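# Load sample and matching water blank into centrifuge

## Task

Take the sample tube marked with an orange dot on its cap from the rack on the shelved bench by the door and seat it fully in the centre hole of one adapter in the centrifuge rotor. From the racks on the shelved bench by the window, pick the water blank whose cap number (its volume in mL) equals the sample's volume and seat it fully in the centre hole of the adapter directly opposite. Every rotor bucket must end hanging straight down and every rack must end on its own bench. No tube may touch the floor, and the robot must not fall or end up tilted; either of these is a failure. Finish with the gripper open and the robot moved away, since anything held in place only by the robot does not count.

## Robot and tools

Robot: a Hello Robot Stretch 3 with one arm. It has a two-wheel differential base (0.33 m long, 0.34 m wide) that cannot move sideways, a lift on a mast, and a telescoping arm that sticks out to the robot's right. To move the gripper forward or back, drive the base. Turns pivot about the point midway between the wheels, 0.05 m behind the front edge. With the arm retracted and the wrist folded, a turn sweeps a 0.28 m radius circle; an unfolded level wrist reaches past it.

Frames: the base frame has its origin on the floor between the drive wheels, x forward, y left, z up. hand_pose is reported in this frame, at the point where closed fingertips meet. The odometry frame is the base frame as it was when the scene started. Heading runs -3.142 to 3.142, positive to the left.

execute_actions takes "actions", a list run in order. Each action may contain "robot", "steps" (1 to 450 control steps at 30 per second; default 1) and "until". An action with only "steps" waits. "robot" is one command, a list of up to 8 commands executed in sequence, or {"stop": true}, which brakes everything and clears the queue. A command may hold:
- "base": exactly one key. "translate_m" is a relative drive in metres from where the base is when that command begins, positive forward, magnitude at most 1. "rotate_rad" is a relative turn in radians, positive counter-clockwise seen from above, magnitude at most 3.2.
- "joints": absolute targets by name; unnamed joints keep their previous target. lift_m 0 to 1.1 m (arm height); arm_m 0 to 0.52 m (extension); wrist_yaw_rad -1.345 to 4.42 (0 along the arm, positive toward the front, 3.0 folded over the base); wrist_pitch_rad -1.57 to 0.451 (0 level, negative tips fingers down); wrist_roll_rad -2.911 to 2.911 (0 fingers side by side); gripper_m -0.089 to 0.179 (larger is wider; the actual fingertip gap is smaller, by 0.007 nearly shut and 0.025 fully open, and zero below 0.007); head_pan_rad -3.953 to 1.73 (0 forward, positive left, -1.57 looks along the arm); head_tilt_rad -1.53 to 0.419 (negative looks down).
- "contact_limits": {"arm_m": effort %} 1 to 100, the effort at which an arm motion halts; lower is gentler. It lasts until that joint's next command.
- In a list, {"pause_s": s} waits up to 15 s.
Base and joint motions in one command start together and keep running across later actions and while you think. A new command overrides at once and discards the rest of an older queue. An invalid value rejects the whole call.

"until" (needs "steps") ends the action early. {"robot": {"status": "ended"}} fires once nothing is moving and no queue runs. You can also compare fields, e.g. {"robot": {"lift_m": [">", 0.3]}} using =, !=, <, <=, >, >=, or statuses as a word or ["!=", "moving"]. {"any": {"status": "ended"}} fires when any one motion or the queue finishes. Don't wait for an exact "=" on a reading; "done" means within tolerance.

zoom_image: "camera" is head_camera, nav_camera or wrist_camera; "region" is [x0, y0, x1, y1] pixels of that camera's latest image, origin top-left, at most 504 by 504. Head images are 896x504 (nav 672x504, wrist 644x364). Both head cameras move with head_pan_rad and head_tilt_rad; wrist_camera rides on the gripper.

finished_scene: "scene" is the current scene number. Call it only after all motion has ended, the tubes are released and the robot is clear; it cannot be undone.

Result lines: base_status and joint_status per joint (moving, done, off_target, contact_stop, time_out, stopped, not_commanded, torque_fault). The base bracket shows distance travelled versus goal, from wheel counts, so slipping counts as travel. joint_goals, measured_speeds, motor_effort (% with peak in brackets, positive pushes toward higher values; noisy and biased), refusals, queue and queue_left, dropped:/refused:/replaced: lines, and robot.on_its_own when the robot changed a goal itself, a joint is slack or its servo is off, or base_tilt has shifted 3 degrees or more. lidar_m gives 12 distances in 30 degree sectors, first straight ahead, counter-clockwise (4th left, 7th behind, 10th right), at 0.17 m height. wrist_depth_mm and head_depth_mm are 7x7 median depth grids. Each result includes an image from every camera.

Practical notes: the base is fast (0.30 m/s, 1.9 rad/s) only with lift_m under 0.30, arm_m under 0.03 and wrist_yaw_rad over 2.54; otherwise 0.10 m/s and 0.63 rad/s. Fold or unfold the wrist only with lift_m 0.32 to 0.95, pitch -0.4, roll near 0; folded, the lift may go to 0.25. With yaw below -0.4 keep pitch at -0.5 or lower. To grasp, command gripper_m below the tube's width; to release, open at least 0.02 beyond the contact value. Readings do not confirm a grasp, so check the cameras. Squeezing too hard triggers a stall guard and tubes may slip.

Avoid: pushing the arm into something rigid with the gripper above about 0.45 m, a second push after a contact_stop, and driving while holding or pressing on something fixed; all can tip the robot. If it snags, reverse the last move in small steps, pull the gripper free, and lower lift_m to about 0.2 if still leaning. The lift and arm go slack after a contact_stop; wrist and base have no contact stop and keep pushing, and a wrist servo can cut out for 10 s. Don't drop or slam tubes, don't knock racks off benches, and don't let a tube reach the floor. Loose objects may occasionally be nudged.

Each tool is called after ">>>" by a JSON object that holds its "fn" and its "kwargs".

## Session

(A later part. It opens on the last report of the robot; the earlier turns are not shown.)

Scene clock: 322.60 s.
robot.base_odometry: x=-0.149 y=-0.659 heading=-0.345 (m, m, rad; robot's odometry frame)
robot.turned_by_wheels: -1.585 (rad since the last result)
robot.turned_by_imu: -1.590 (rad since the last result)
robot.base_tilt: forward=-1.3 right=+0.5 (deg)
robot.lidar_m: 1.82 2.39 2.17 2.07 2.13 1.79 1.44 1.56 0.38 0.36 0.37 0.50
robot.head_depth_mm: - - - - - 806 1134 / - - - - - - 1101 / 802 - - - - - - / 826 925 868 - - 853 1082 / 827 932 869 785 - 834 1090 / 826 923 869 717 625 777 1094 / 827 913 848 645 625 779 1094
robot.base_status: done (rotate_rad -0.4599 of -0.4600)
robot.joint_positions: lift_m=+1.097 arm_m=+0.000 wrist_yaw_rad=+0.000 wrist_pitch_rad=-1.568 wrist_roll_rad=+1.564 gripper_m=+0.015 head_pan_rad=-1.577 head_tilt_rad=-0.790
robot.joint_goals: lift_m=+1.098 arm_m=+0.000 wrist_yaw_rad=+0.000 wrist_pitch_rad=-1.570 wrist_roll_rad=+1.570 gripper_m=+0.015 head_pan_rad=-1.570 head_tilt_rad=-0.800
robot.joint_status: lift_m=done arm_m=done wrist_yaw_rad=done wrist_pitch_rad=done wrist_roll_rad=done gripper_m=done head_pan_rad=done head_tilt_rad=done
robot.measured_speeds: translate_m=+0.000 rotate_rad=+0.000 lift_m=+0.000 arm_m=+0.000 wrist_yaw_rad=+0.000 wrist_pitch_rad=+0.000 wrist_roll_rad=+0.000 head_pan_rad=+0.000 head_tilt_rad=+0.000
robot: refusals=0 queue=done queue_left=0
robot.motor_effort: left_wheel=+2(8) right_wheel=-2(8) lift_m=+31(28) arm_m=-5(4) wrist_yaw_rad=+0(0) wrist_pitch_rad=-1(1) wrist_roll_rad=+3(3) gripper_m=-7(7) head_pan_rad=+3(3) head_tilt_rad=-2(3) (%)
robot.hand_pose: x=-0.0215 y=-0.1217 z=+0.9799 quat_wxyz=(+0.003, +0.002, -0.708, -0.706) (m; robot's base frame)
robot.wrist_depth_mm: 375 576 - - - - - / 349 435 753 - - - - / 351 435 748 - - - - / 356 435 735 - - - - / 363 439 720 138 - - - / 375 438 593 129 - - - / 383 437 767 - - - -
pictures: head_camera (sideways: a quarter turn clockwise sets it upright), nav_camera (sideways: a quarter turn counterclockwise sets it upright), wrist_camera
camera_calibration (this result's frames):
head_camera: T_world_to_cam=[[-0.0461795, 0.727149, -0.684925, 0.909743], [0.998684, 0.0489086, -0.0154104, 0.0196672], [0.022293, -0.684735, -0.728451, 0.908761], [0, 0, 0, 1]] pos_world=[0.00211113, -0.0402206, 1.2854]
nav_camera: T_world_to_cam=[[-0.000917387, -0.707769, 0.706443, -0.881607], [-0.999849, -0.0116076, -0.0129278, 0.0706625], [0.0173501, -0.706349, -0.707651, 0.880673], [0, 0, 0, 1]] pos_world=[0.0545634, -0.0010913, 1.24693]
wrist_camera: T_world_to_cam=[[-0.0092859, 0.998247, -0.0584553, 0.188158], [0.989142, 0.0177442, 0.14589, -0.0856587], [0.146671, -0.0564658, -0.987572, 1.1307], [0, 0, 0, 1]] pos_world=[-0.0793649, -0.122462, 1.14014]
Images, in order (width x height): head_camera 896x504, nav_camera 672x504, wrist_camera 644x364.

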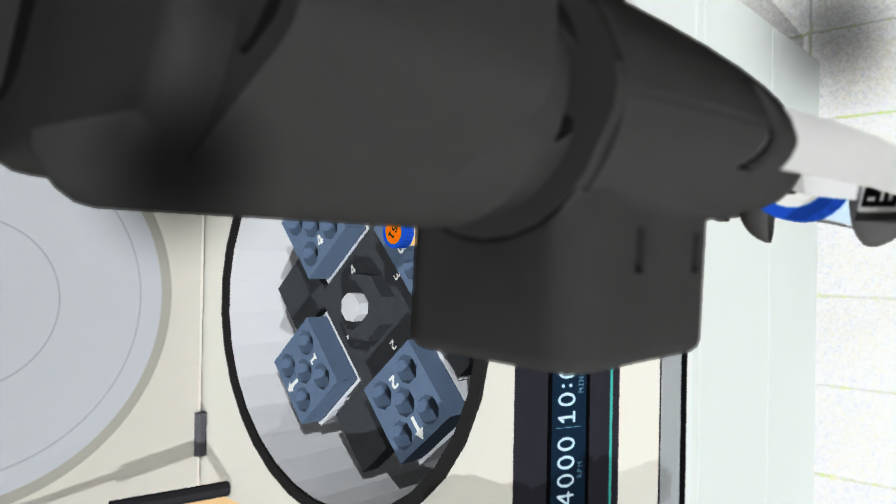

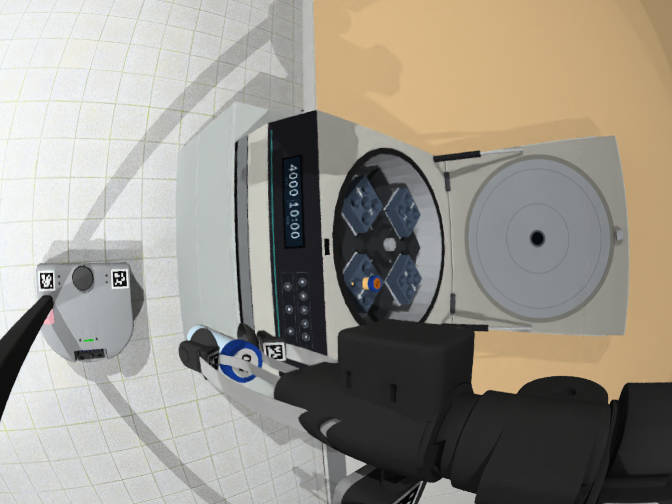

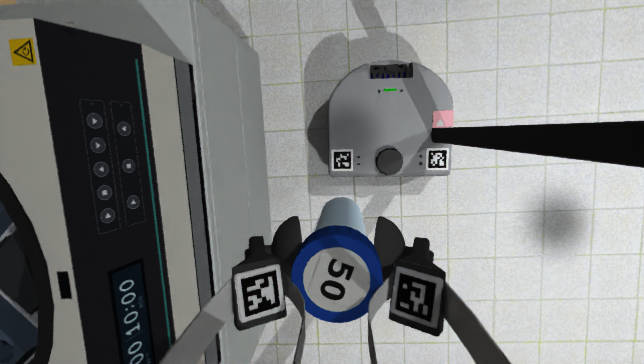

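>>> {"fn": "execute_actions", "kwargs": {"actions": [{"robot":[{"base":{"rotate_rad":-0.4}},{"base":{"translate_m":0.37}},{"base":{"rotate_rad":0.4}},{"base":{"translate_m":-0.141}},{"joints":{"arm_m":0.49}}],"steps":450,"until":{"robot":{"status":"ended"}}},{"steps":450,"until":{"robot":{"status":"ended"}}}]}}

Scene clock: 343.00 s.
robot.base_odometry: x=-0.010 y=-0.862 heading=-0.345 (m, m, rad; robot's odometry frame)
robot.turned_by_wheels: +0.000 (rad since the last result)
robot.turned_by_imu: +0.003 (rad since the last result)
robot.base_tilt: forward=-1.3 right=+0.6 (deg)
robot.lidar_m: 1.64 2.34 2.35 2.22 2.28 1.94 1.61 0.31 0.22 0.21 0.22 0.29
robot.head_depth_mm: 684 784 820 733 623 510 622 / 696 784 846 713 631 511 621 / 702 770 840 740 624 510 624 / 686 788 814 736 611 510 626 / 685 770 788 735 554 510 628 / 796 927 1053 702 556 511 658 / 807 923 1079 1291 1416 727 677
robot.base_status: done (translate_m -0.1410 of -0.1410)
robot.joint_positions: lift_m=+1.097 arm_m=+0.490 wrist_yaw_rad=+0.000 wrist_pitch_rad=-1.567 wrist_roll_rad=+1.565 gripper_m=+0.015 head_pan_rad=-1.577 head_tilt_rad=-0.790
robot.joint_goals: lift_m=+1.098 arm_m=+0.490 wrist_yaw_rad=+0.000 wrist_pitch_rad=-1.570 wrist_roll_rad=+1.570 gripper_m=+0.015 head_pan_rad=-1.570 head_tilt_rad=-0.800
robot.joint_status: lift_m=done arm_m=done wrist_yaw_rad=done wrist_pitch_rad=done wrist_roll_rad=done gripper_m=done head_pan_rad=done head_tilt_rad=done
robot.measured_speeds: translate_m=+0.000 rotate_rad=+0.000 lift_m=+0.000 arm_m=+0.000 wrist_yaw_rad=+0.000 wrist_pitch_rad=+0.000 wrist_roll_rad=+0.000 head_pan_rad=+0.000 head_tilt_rad=+0.000
robot: refusals=0 queue=done queue_left=0
robot.motor_effort: left_wheel=-2(5) right_wheel=+2(7) lift_m=+32(31) arm_m=+4(5) wrist_yaw_rad=+0(0) wrist_pitch_rad=-1(1) wrist_roll_rad=+2(2) gripper_m=-7(8) head_pan_rad=+2(3) head_tilt_rad=-4(3) (%)
robot.hand_pose: x=-0.0215 y=-0.6111 z=+0.9798 quat_wxyz=(+0.002, +0.002, -0.708, -0.706) (m; robot's base frame)
robot.wrist_depth_mm: 239 320 369 358 370 343 364 / 237 330 387 383 357 371 367 / 235 329 389 387 382 371 379 / 234 327 354 373 388 361 369 / 230 321 350 138 399 404 352 / 229 318 360 130 - 369 331 / 227 313 365 360 353 345 340
pictures: head_camera (sideways: a quarter turn clockwise sets it upright), nav_camera (sideways: a quarter turn counterclockwise sets it upright), wrist_camera
camera_calibration (this result's frames):
head_camera: T_world_to_cam=[[-0.0461796, 0.727177, -0.684895, 0.909704], [0.998684, 0.0489096, -0.0154081, 0.0196643], [0.0222935, -0.684705, -0.728479, 0.908797], [0, 0, 0, 1]] pos_world=[0.00211115, -0.0402199, 1.28539]
nav_camera: T_world_to_cam=[[-0.000917304, -0.707798, 0.706414, -0.881569], [-0.999849, -0.0116075, -0.0129285, 0.0706635], [0.0173505, -0.706319, -0.707681, 0.880711], [0, 0, 0, 1]] pos_world=[0.0545634, -0.00108901, 1.24693]
wrist_camera: T_world_to_cam=[[-0.00791281, 0.998235, -0.0588577, 0.677051], [0.989165, 0.0164426, 0.145885, -0.0777733], [0.146595, -0.0570656, -0.987549, 1.10267], [0, 0, 0, 1]] pos_world=[-0.0793578, -0.611653, 1.14013]
Images, in order (width x height): head_camera 896x504, nav_camera 672x504, wrist_camera 644x364.

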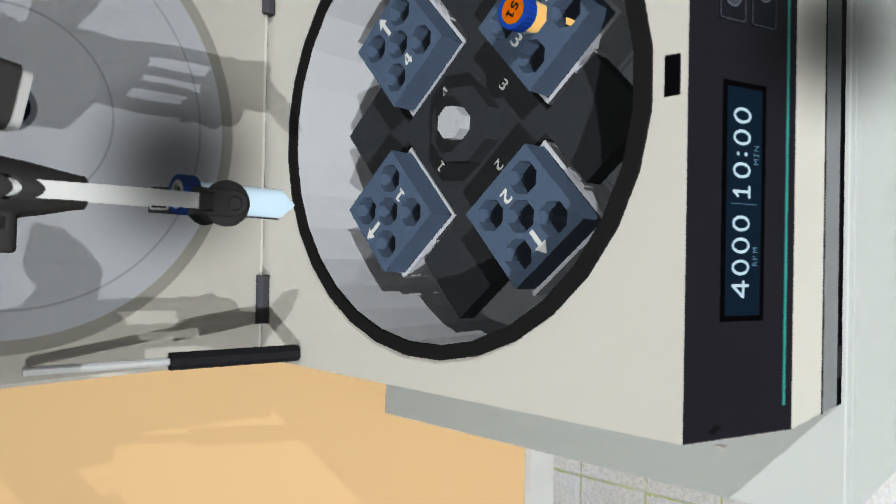

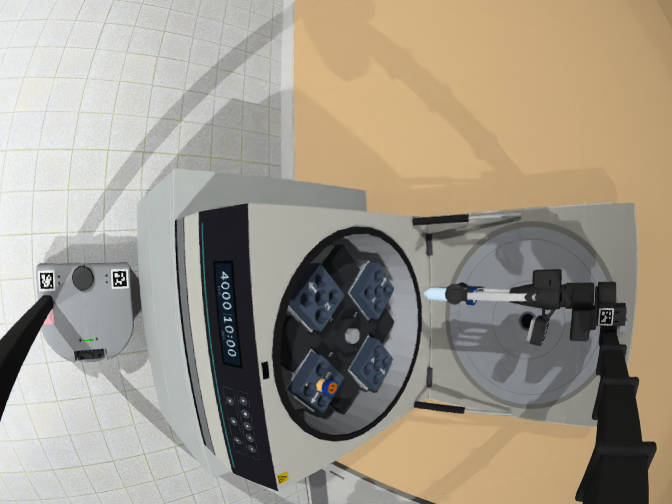

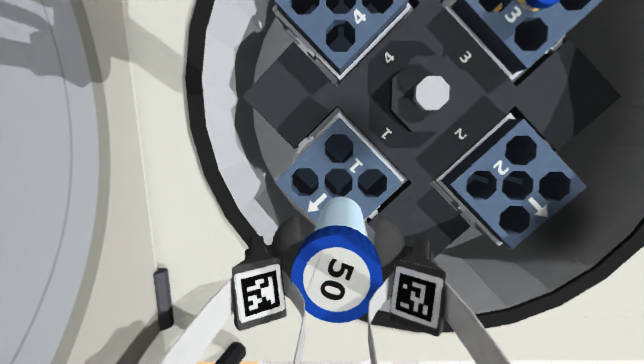

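>>> {"fn": "execute_actions", "kwargs": {"actions": [{"robot":[{"base":{"translate_m":-0.003},"joints":{"arm_m":0.497}},{"joints":{"lift_m":0.97}}],"steps":300,"until":{"robot":{"status":"ended"}}}]}}

Scene clock: 348.80 s.
robot.base_odometry: x=-0.013 y=-0.861 heading=-0.345 (m, m, rad; robot's odometry frame)
robot.turned_by_wheels: +0.000 (rad since the last result)
robot.turned_by_imu: +0.001 (rad since the last result)
robot.base_tilt: forward=-1.3 right=+0.7 (deg)
robot.lidar_m: 1.65 2.33 2.35 2.22 2.28 1.93 1.61 0.31 0.22 0.21 0.22 0.29
robot.head_depth_mm: - 800 822 728 621 511 620 / 710 804 846 715 630 511 623 / - 821 844 739 625 510 625 / 677 805 814 737 605 511 626 / 685 773 785 745 557 510 629 / 782 907 1050 685 555 510 631 / 813 925 1076 1291 1418 726 679
robot.base_status: done (translate_m -0.0030 of -0.0030)
robot.joint_positions: lift_m=+0.971 arm_m=+0.497 wrist_yaw_rad=+0.000 wrist_pitch_rad=-1.567 wrist_roll_rad=+1.565 gripper_m=+0.015 head_pan_rad=-1.577 head_tilt_rad=-0.790
robot.joint_goals: lift_m=+0.970 arm_m=+0.497 wrist_yaw_rad=+0.000 wrist_pitch_rad=-1.570 wrist_roll_rad=+1.570 gripper_m=+0.015 head_pan_rad=-1.570 head_tilt_rad=-0.800
robot.joint_status: lift_m=done arm_m=done wrist_yaw_rad=done wrist_pitch_rad=done wrist_roll_rad=done gripper_m=done head_pan_rad=done head_tilt_rad=done
robot.measured_speeds: translate_m=+0.000 rotate_rad=+0.000 lift_m=+0.000 arm_m=+0.000 wrist_yaw_rad=+0.000 wrist_pitch_rad=+0.000 wrist_roll_rad=+0.000 head_pan_rad=+0.000 head_tilt_rad=+0.000
robot: refusals=0 queue=done queue_left=0
robot.motor_effort: left_wheel=-2(6) right_wheel=+3(6) lift_m=+12(35) arm_m=+4(4) wrist_yaw_rad=+0(0) wrist_pitch_rad=-1(1) wrist_roll_rad=+2(2) gripper_m=-7(7) head_pan_rad=+4(2) head_tilt_rad=-3(3) (%)
robot.hand_pose: x=-0.0215 y=-0.6181 z=+0.8529 quat_wxyz=(+0.002, +0.002, -0.708, -0.706) (m; robot's base frame)
robot.wrist_depth_mm: 204 211 307 255 250 242 243 / 208 215 263 259 254 222 247 / 213 213 304 266 258 253 248 / 216 216 317 244 263 261 232 / 221 219 267 138 268 269 237 / 225 225 223 129 - 275 250 / 224 230 226 263 301 304 272
pictures: head_camera (sideways: a quarter turn clockwise sets it upright), nav_camera (sideways: a quarter turn counterclockwise sets it upright), wrist_camera
camera_calibration (this result's frames):
head_camera: T_world_to_cam=[[-0.0461795, 0.727177, -0.684895, 0.909704], [0.998684, 0.0489095, -0.0154081, 0.0196643], [0.0222934, -0.684705, -0.728479, 0.908797], [0, 0, 0, 1]] pos_world=[0.00211115, -0.0402199, 1.28539]
nav_camera: T_world_to_cam=[[-0.000917389, -0.707798, 0.706414, -0.881569], [-0.999849, -0.0116073, -0.0129285, 0.0706635], [0.0173504, -0.706319, -0.707681, 0.880711], [0, 0, 0, 1]] pos_world=[0.0545634, -0.00108902, 1.24693]
wrist_camera: T_world_to_cam=[[-0.00791306, 0.998235, -0.0588576, 0.676564], [0.989165, 0.0164428, 0.145885, -0.0591408], [0.146595, -0.0570655, -0.987549, 0.976917], [0, 0, 0, 1]] pos_world=[-0.0793578, -0.61865, 1.0132]
Images, in order (width x height): head_camera 896x504, nav_camera 672x504, wrist_camera 644x364.

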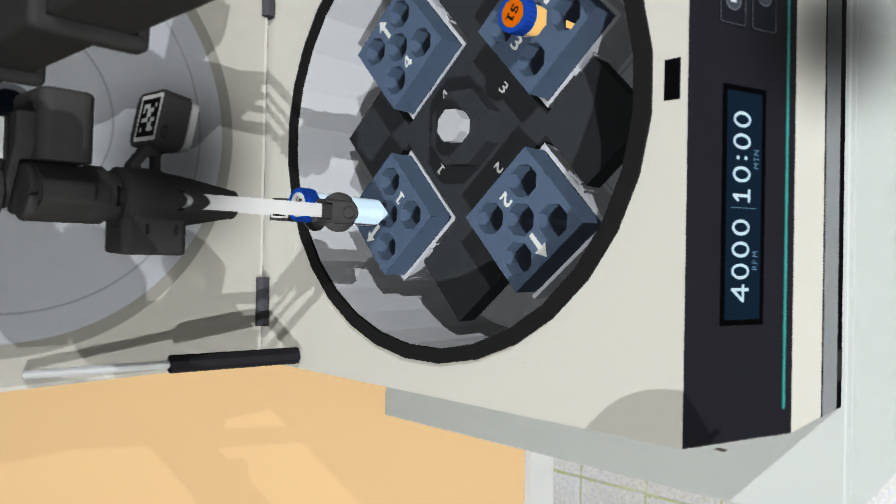

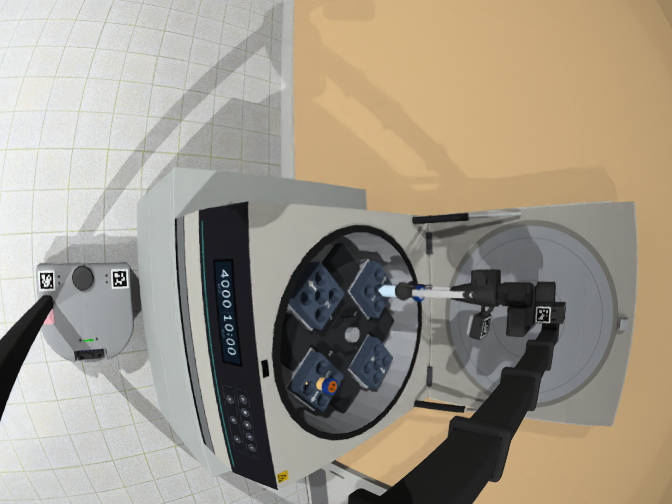

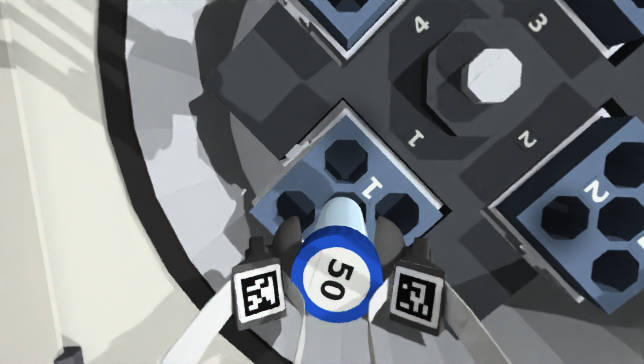

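>>> {"fn": "execute_actions", "kwargs": {"actions": [{"robot":[{"joints":{"arm_m":0.493}},{"joints":{"lift_m":0.91}}],"steps":300,"until":{"robot":{"status":"ended"}}}]}}

Scene clock: 354.03 s.
robot.base_odometry: x=-0.013 y=-0.861 heading=-0.345 (m, m, rad; robot's odometry frame)
robot.turned_by_wheels: +0.000 (rad since the last result)
robot.turned_by_imu: +0.001 (rad since the last result)
robot.base_tilt: forward=-1.2 right=+0.7 (deg)
robot.lidar_m: 1.64 2.33 2.35 2.22 2.28 1.93 1.61 0.31 0.22 0.21 0.22 0.29
robot.head_depth_mm: 668 - 823 724 622 510 621 / - 789 843 714 632 511 623 / - - 841 732 626 509 624 / 686 769 815 736 606 510 626 / 685 774 788 742 555 510 629 / 782 907 1053 701 554 511 631 / 813 925 1076 1289 1432 729 678
robot.base_status: done (translate_m -0.0030 of -0.0030)
robot.joint_positions: lift_m=+0.911 arm_m=+0.493 wrist_yaw_rad=+0.000 wrist_pitch_rad=-1.567 wrist_roll_rad=+1.565 gripper_m=+0.015 head_pan_rad=-1.577 head_tilt_rad=-0.790
robot.joint_goals: lift_m=+0.910 arm_m=+0.493 wrist_yaw_rad=+0.000 wrist_pitch_rad=-1.570 wrist_roll_rad=+1.570 gripper_m=+0.015 head_pan_rad=-1.570 head_tilt_rad=-0.800
robot.joint_status: lift_m=done arm_m=done wrist_yaw_rad=done wrist_pitch_rad=done wrist_roll_rad=done gripper_m=done head_pan_rad=done head_tilt_rad=done
robot.measured_speeds: translate_m=+0.000 rotate_rad=+0.000 lift_m=+0.000 arm_m=+0.000 wrist_yaw_rad=+0.000 wrist_pitch_rad=+0.000 wrist_roll_rad=+0.000 head_pan_rad=+0.000 head_tilt_rad=+0.000
robot: refusals=0 queue=done queue_left=0
robot.motor_effort: left_wheel=-2(2) right_wheel=+2(2) lift_m=+12(10) arm_m=-4(5) wrist_yaw_rad=+0(0) wrist_pitch_rad=-1(1) wrist_roll_rad=+2(2) gripper_m=-8(7) head_pan_rad=+3(1) head_tilt_rad=-3(3) (%)
robot.hand_pose: x=-0.0215 y=-0.6148 z=+0.7929 quat_wxyz=(+0.002, +0.002, -0.708, -0.706) (m; robot's base frame)
robot.wrist_depth_mm: 163 215 199 197 193 171 170 / 163 207 203 200 197 175 175 / 160 218 208 205 201 179 194 / 155 206 298 184 203 201 198 / 154 190 233 138 182 208 188 / 160 173 223 129 - 211 193 / 164 161 209 240 290 215 255
pictures: head_camera (sideways: a quarter turn clockwise sets it upright), nav_camera (sideways: a quarter turn counterclockwise sets it upright), wrist_camera
camera_calibration (this result's frames):
head_camera: T_world_to_cam=[[-0.0461794, 0.727177, -0.684894, 0.909704], [0.998684, 0.0489093, -0.0154081, 0.0196643], [0.0222933, -0.684705, -0.728479, 0.908797], [0, 0, 0, 1]] pos_world=[0.00211114, -0.0402199, 1.28539]
nav_camera: T_world_to_cam=[[-0.000917473, -0.707798, 0.706414, -0.881569], [-0.999849, -0.0116072, -0.0129285, 0.0706635], [0.0173503, -0.706319, -0.707681, 0.880711], [0, 0, 0, 1]] pos_world=[0.0545634, -0.00108902, 1.24693]
wrist_camera: T_world_to_cam=[[-0.00791259, 0.99823, -0.0589401, 0.669857], [0.989165, 0.0164544, 0.145884, -0.0504321], [0.146595, -0.0571471, -0.987544, 0.91779], [0, 0, 0, 1]] pos_world=[-0.0793578, -0.615392, 0.953197]
Images, in order (width x height): head_camera 896x504, nav_camera 672x504, wrist_camera 644x364.

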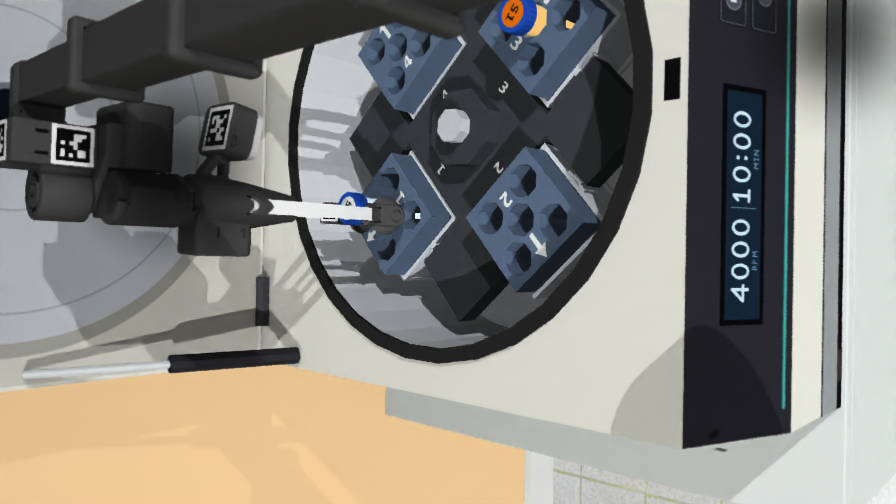

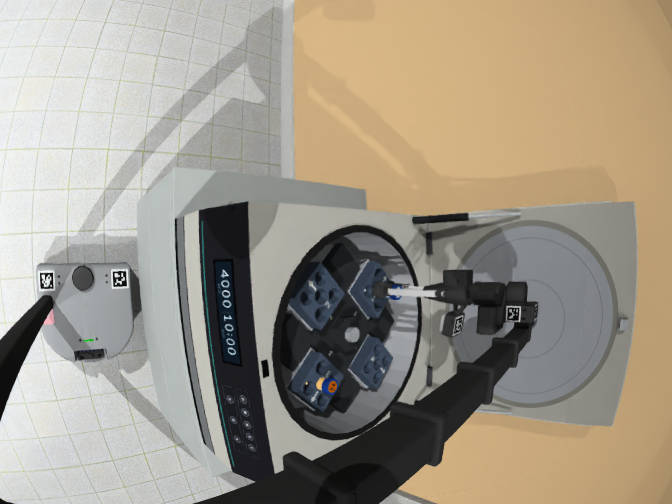

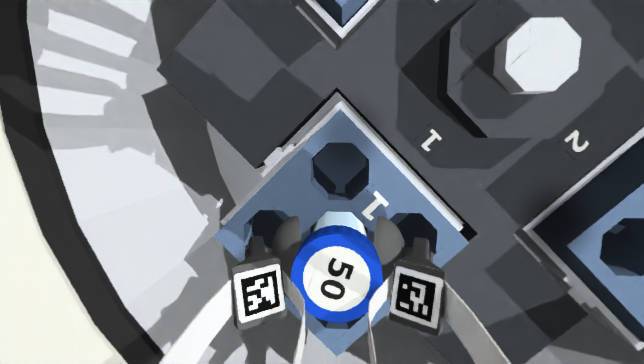

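In. Release, press, retreat.

>>> {"fn": "execute_actions", "kwargs": {"actions": [{"robot":[{"joints":{"gripper_m":0.065}},{"pause_s":0.5},{"joints":{"lift_m":0.98}},{"joints":{"gripper_m":0.0}},{"joints":{"lift_m":0.87}}],"steps":400,"until":{"robot":{"status":"ended"}}},{"robot":[{"joints":{"lift_m":1.05}},{"joints":{"arm_m":0.3}}],"steps":300,"until":{"robot":{"status":"ended"}}}]}}

>>> {"fn": "zoom_image", "kwargs": {"camera": "head_camera", "region": [300,0,660,320]}}

Scene clock: 366.53 s.
robot.base_odometry: x=-0.013 y=-0.861 heading=-0.345 (m, m, rad; robot's odometry frame)
robot.turned_by_wheels: +0.000 (rad since the last result)
robot.turned_by_imu: +0.009 (rad since the last result)
robot.base_tilt: forward=-1.2 right=+0.6 (deg)
robot.lidar_m: 1.64 2.34 2.35 2.22 2.29 1.83 1.61 0.31 0.22 0.21 0.22 0.29
robot.head_depth_mm: 710 801 822 734 624 510 619 / 711 821 843 714 631 510 624 / - - 843 720 625 511 625 / 672 824 813 734 598 511 630 / 687 774 784 732 554 511 634 / 799 924 1058 928 553 510 656 / 814 931 1082 1299 1420 728 679
robot.base_status: done (translate_m -0.0030 of -0.0030)
robot.joint_positions: lift_m=+1.049 arm_m=+0.300 wrist_yaw_rad=+0.000 wrist_pitch_rad=-1.565 wrist_roll_rad=+1.565 gripper_m=+0.000 head_pan_rad=-1.577 head_tilt_rad=-0.792
robot.joint_goals: lift_m=+1.050 arm_m=+0.300 wrist_yaw_rad=+0.000 wrist_pitch_rad=-1.570 wrist_roll_rad=+1.570 gripper_m=+0.000 head_pan_rad=-1.570 head_tilt_rad=-0.800
robot.joint_status: lift_m=done arm_m=done wrist_yaw_rad=done wrist_pitch_rad=done wrist_roll_rad=done gripper_m=done head_pan_rad=done head_tilt_rad=done
robot.measured_speeds: translate_m=+0.000 rotate_rad=+0.000 lift_m=+0.000 arm_m=+0.000 wrist_yaw_rad=+0.000 wrist_pitch_rad=+0.000 wrist_roll_rad=+0.000 head_pan_rad=+0.000 head_tilt_rad=+0.000
robot: refusals=0 queue=done queue_left=0
robot.motor_effort: left_wheel=+0(8) right_wheel=+0(27) lift_m=+31(32) arm_m=-5(6) wrist_yaw_rad=+0(0) wrist_pitch_rad=-2(5) wrist_roll_rad=+2(2) gripper_m=-2(80) head_pan_rad=+2(2) head_tilt_rad=-2(3) (%)
robot.hand_pose: x=-0.0215 y=-0.4224 z=+0.9318 quat_wxyz=(+0.002, +0.002, -0.709, -0.705) (m; robot's base frame)
robot.wrist_depth_mm: 361 316 334 312 366 261 989 / 355 351 319 338 332 266 - / 368 355 348 342 360 271 - / 355 332 354 332 374 278 - / 336 371 364 330 329 282 - / 319 351 391 - 292 291 - / 326 321 314 306 304 296 -
pictures: head_camera (sideways: a quarter turn clockwise sets it upright), nav_camera (sideways: a quarter turn counterclockwise sets it upright), wrist_camera
replaced: robot.lift_m: its motion had ended contact_stop
camera_calibration (this result's frames):
head_camera: T_world_to_cam=[[-0.0462627, 0.728347, -0.683645, 0.908077], [0.998678, 0.0490593, -0.0153141, 0.0195419], [0.0223852, -0.68345, -0.729654, 0.910324], [0, 0, 0, 1]] pos_world=[0.00211628, -0.040192, 1.28532]
nav_camera: T_world_to_cam=[[-0.000836825, -0.70901, 0.705198, -0.879984], [-0.999847, -0.0117087, -0.0129585, 0.0707024], [0.0174447, -0.705101, -0.708892, 0.882286], [0, 0, 0, 1]] pos_world=[0.0545641, -0.000988653, 1.24693]
wrist_camera: T_world_to_cam=[[-0.00816549, 0.998091, -0.0612256, 0.488036], [0.989161, 0.017039, 0.145845, -0.0735726], [0.14661, -0.0593711, -0.987411, 1.06489], [0, 0, 0, 1]] pos_world=[-0.0793636, -0.422627, 1.0921]
Images, in order (width x height): head_camera 896x504, nav_camera 672x504, wrist_camera 644x364.

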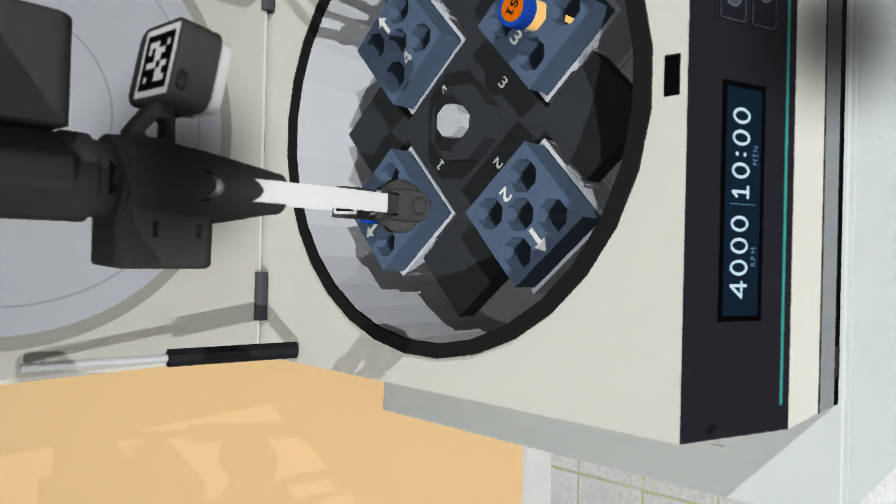

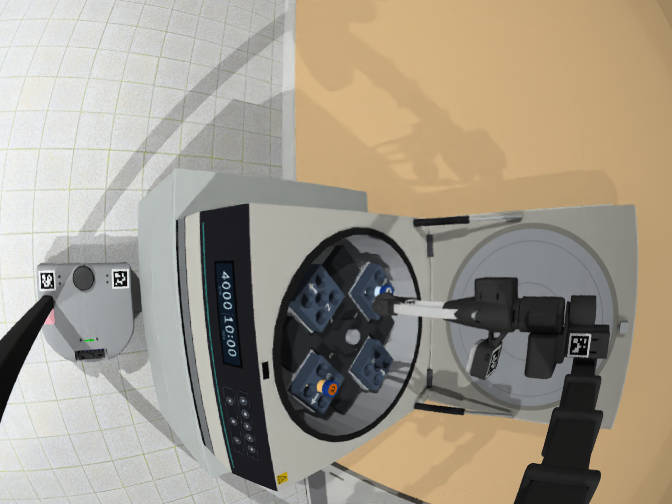

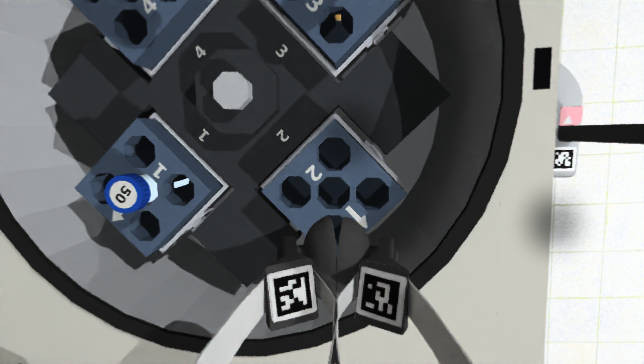

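Region (300, 0, 660, 320) of head_camera's 896x504 image, scaled by 1.400, with more detail than that image has.

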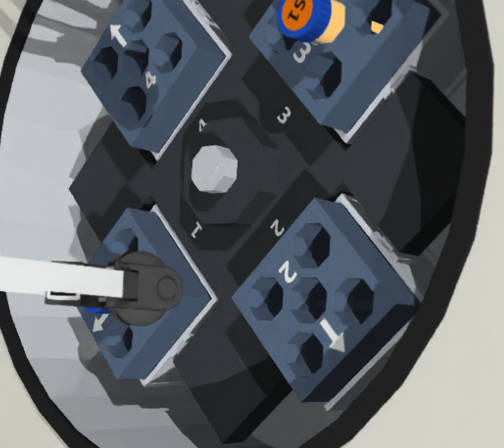

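Looks seated. Move clear.

>>> {"fn": "execute_actions", "kwargs": {"actions": [{"robot":{"joints":{"arm_m":0.0,"lift_m":1.09}},"steps":300,"until":{"robot":{"status":"ended"}}}]}}

>>> {"fn": "zoom_image", "kwargs": {"camera": "nav_camera", "region": [260,210,440,450]}}

>>> {"fn": "finished_scene", "kwargs": {"scene": 1}}

Scene clock: 374.70 s.
robot.base_odometry: x=-0.013 y=-0.861 heading=-0.345 (m, m, rad; robot's odometry frame)
robot.turned_by_wheels: +0.000 (rad since the last result)
robot.turned_by_imu: +0.001 (rad since the last result)
robot.base_tilt: forward=-1.3 right=+0.7 (deg)
robot.lidar_m: 1.64 2.34 2.34 2.22 2.28 1.82 1.61 0.31 0.22 0.21 0.22 0.29
robot.head_depth_mm: - - - - - 513 620 / - - - - - - 651 / 672 - - - - - - / 686 789 812 766 - 520 632 / 687 776 785 717 - 520 634 / 798 927 1054 925 559 511 658 / 813 925 1084 1290 1420 727 677
robot.base_status: done (translate_m -0.0030 of -0.0030)
robot.joint_positions: lift_m=+1.089 arm_m=+0.000 wrist_yaw_rad=+0.000 wrist_pitch_rad=-1.565 wrist_roll_rad=+1.565 gripper_m=+0.000 head_pan_rad=-1.577 head_tilt_rad=-0.792
robot.joint_goals: lift_m=+1.090 arm_m=+0.000 wrist_yaw_rad=+0.000 wrist_pitch_rad=-1.570 wrist_roll_rad=+1.570 gripper_m=+0.000 head_pan_rad=-1.570 head_tilt_rad=-0.800
robot.joint_status: lift_m=done arm_m=done wrist_yaw_rad=done wrist_pitch_rad=done wrist_roll_rad=done gripper_m=done head_pan_rad=done head_tilt_rad=done
robot.measured_speeds: translate_m=+0.000 rotate_rad=+0.000 lift_m=+0.000 arm_m=+0.000 wrist_yaw_rad=+0.000 wrist_pitch_rad=+0.000 wrist_roll_rad=+0.000 head_pan_rad=+0.000 head_tilt_rad=+0.000
robot: refusals=0 queue=done queue_left=0
robot.motor_effort: left_wheel=+0(0) right_wheel=+0(0) lift_m=+31(31) arm_m=-4(6) wrist_yaw_rad=-1(0) wrist_pitch_rad=-2(2) wrist_roll_rad=+2(2) gripper_m=-2(3) head_pan_rad=+2(3) head_tilt_rad=-2(3) (%)
robot.hand_pose: x=-0.0215 y=-0.1224 z=+0.9718 quat_wxyz=(+0.002, +0.002, -0.709, -0.705) (m; robot's base frame)
robot.wrist_depth_mm: 365 321 368 - - - - / 397 390 368 907 - - - / 397 394 369 748 - - - / 392 382 370 840 - - - / 426 351 377 809 - - - / 407 355 357 - - - - / 371 363 - - - - -
pictures: head_camera (sideways: a quarter turn clockwise sets it upright), nav_camera (sideways: a quarter turn counterclockwise sets it upright), wrist_camera
camera_calibration (this result's frames):
head_camera: T_world_to_cam=[[-0.0462626, 0.728347, -0.683645, 0.908077], [0.998678, 0.0490592, -0.0153141, 0.0195419], [0.0223851, -0.68345, -0.729654, 0.910324], [0, 0, 0, 1]] pos_world=[0.00211628, -0.040192, 1.28532]
nav_camera: T_world_to_cam=[[-0.00083691, -0.70901, 0.705198, -0.879984], [-0.999847, -0.0117086, -0.0129585, 0.0707024], [0.0174446, -0.705101, -0.708892, 0.882287], [0, 0, 0, 1]] pos_world=[0.0545641, -0.000988652, 1.24693]
wrist_camera: T_world_to_cam=[[-0.00830196, 0.998089, -0.0612258, 0.191098], [0.989158, 0.0171742, 0.145845, -0.0844975], [0.146618, -0.0593512, -0.987411, 1.1222], [0, 0, 0, 1]] pos_world=[-0.0793667, -0.122678, 1.1321]
Images, in order (width x height): head_camera 896x504, nav_camera 672x504, wrist_camera 644x364.

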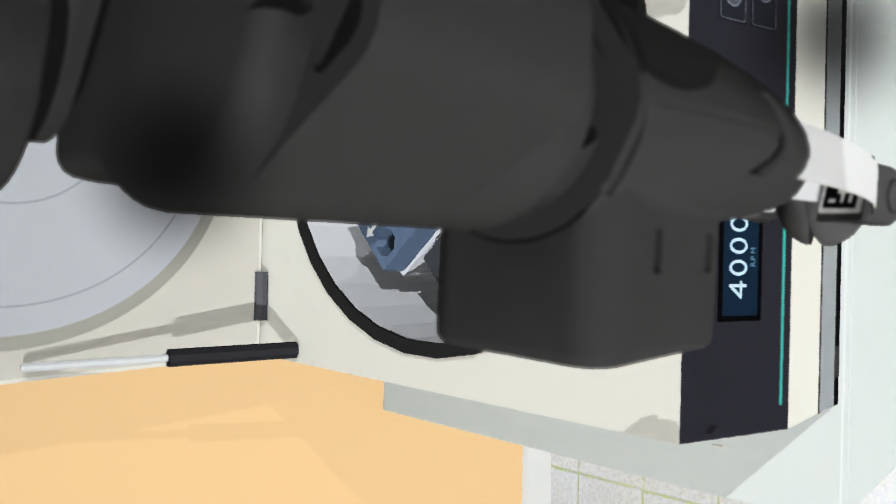

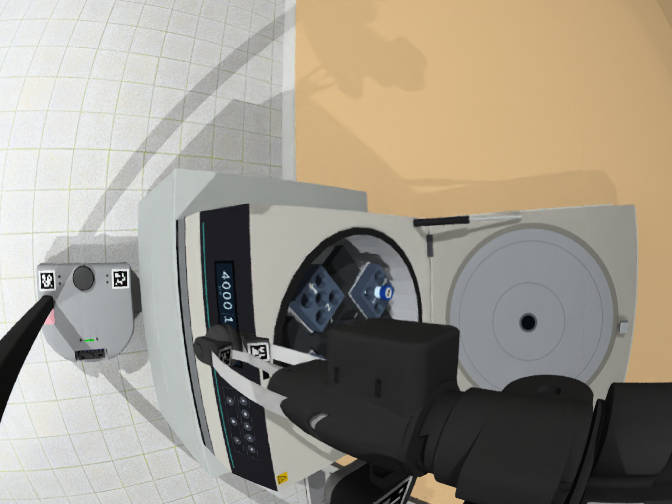

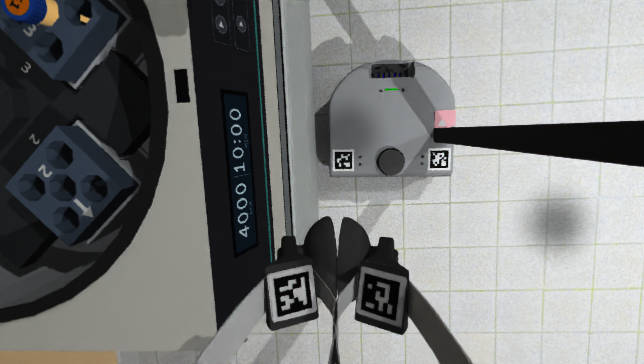

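Region (260, 210, 440, 450) of nav_camera's 672x504 image, scaled by 2.100, with more detail than that image has; it fills the left 378 columns of this view, and the rest is white.

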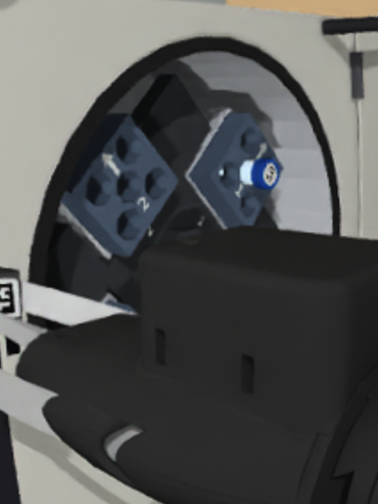

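The scene is finished: the task was done.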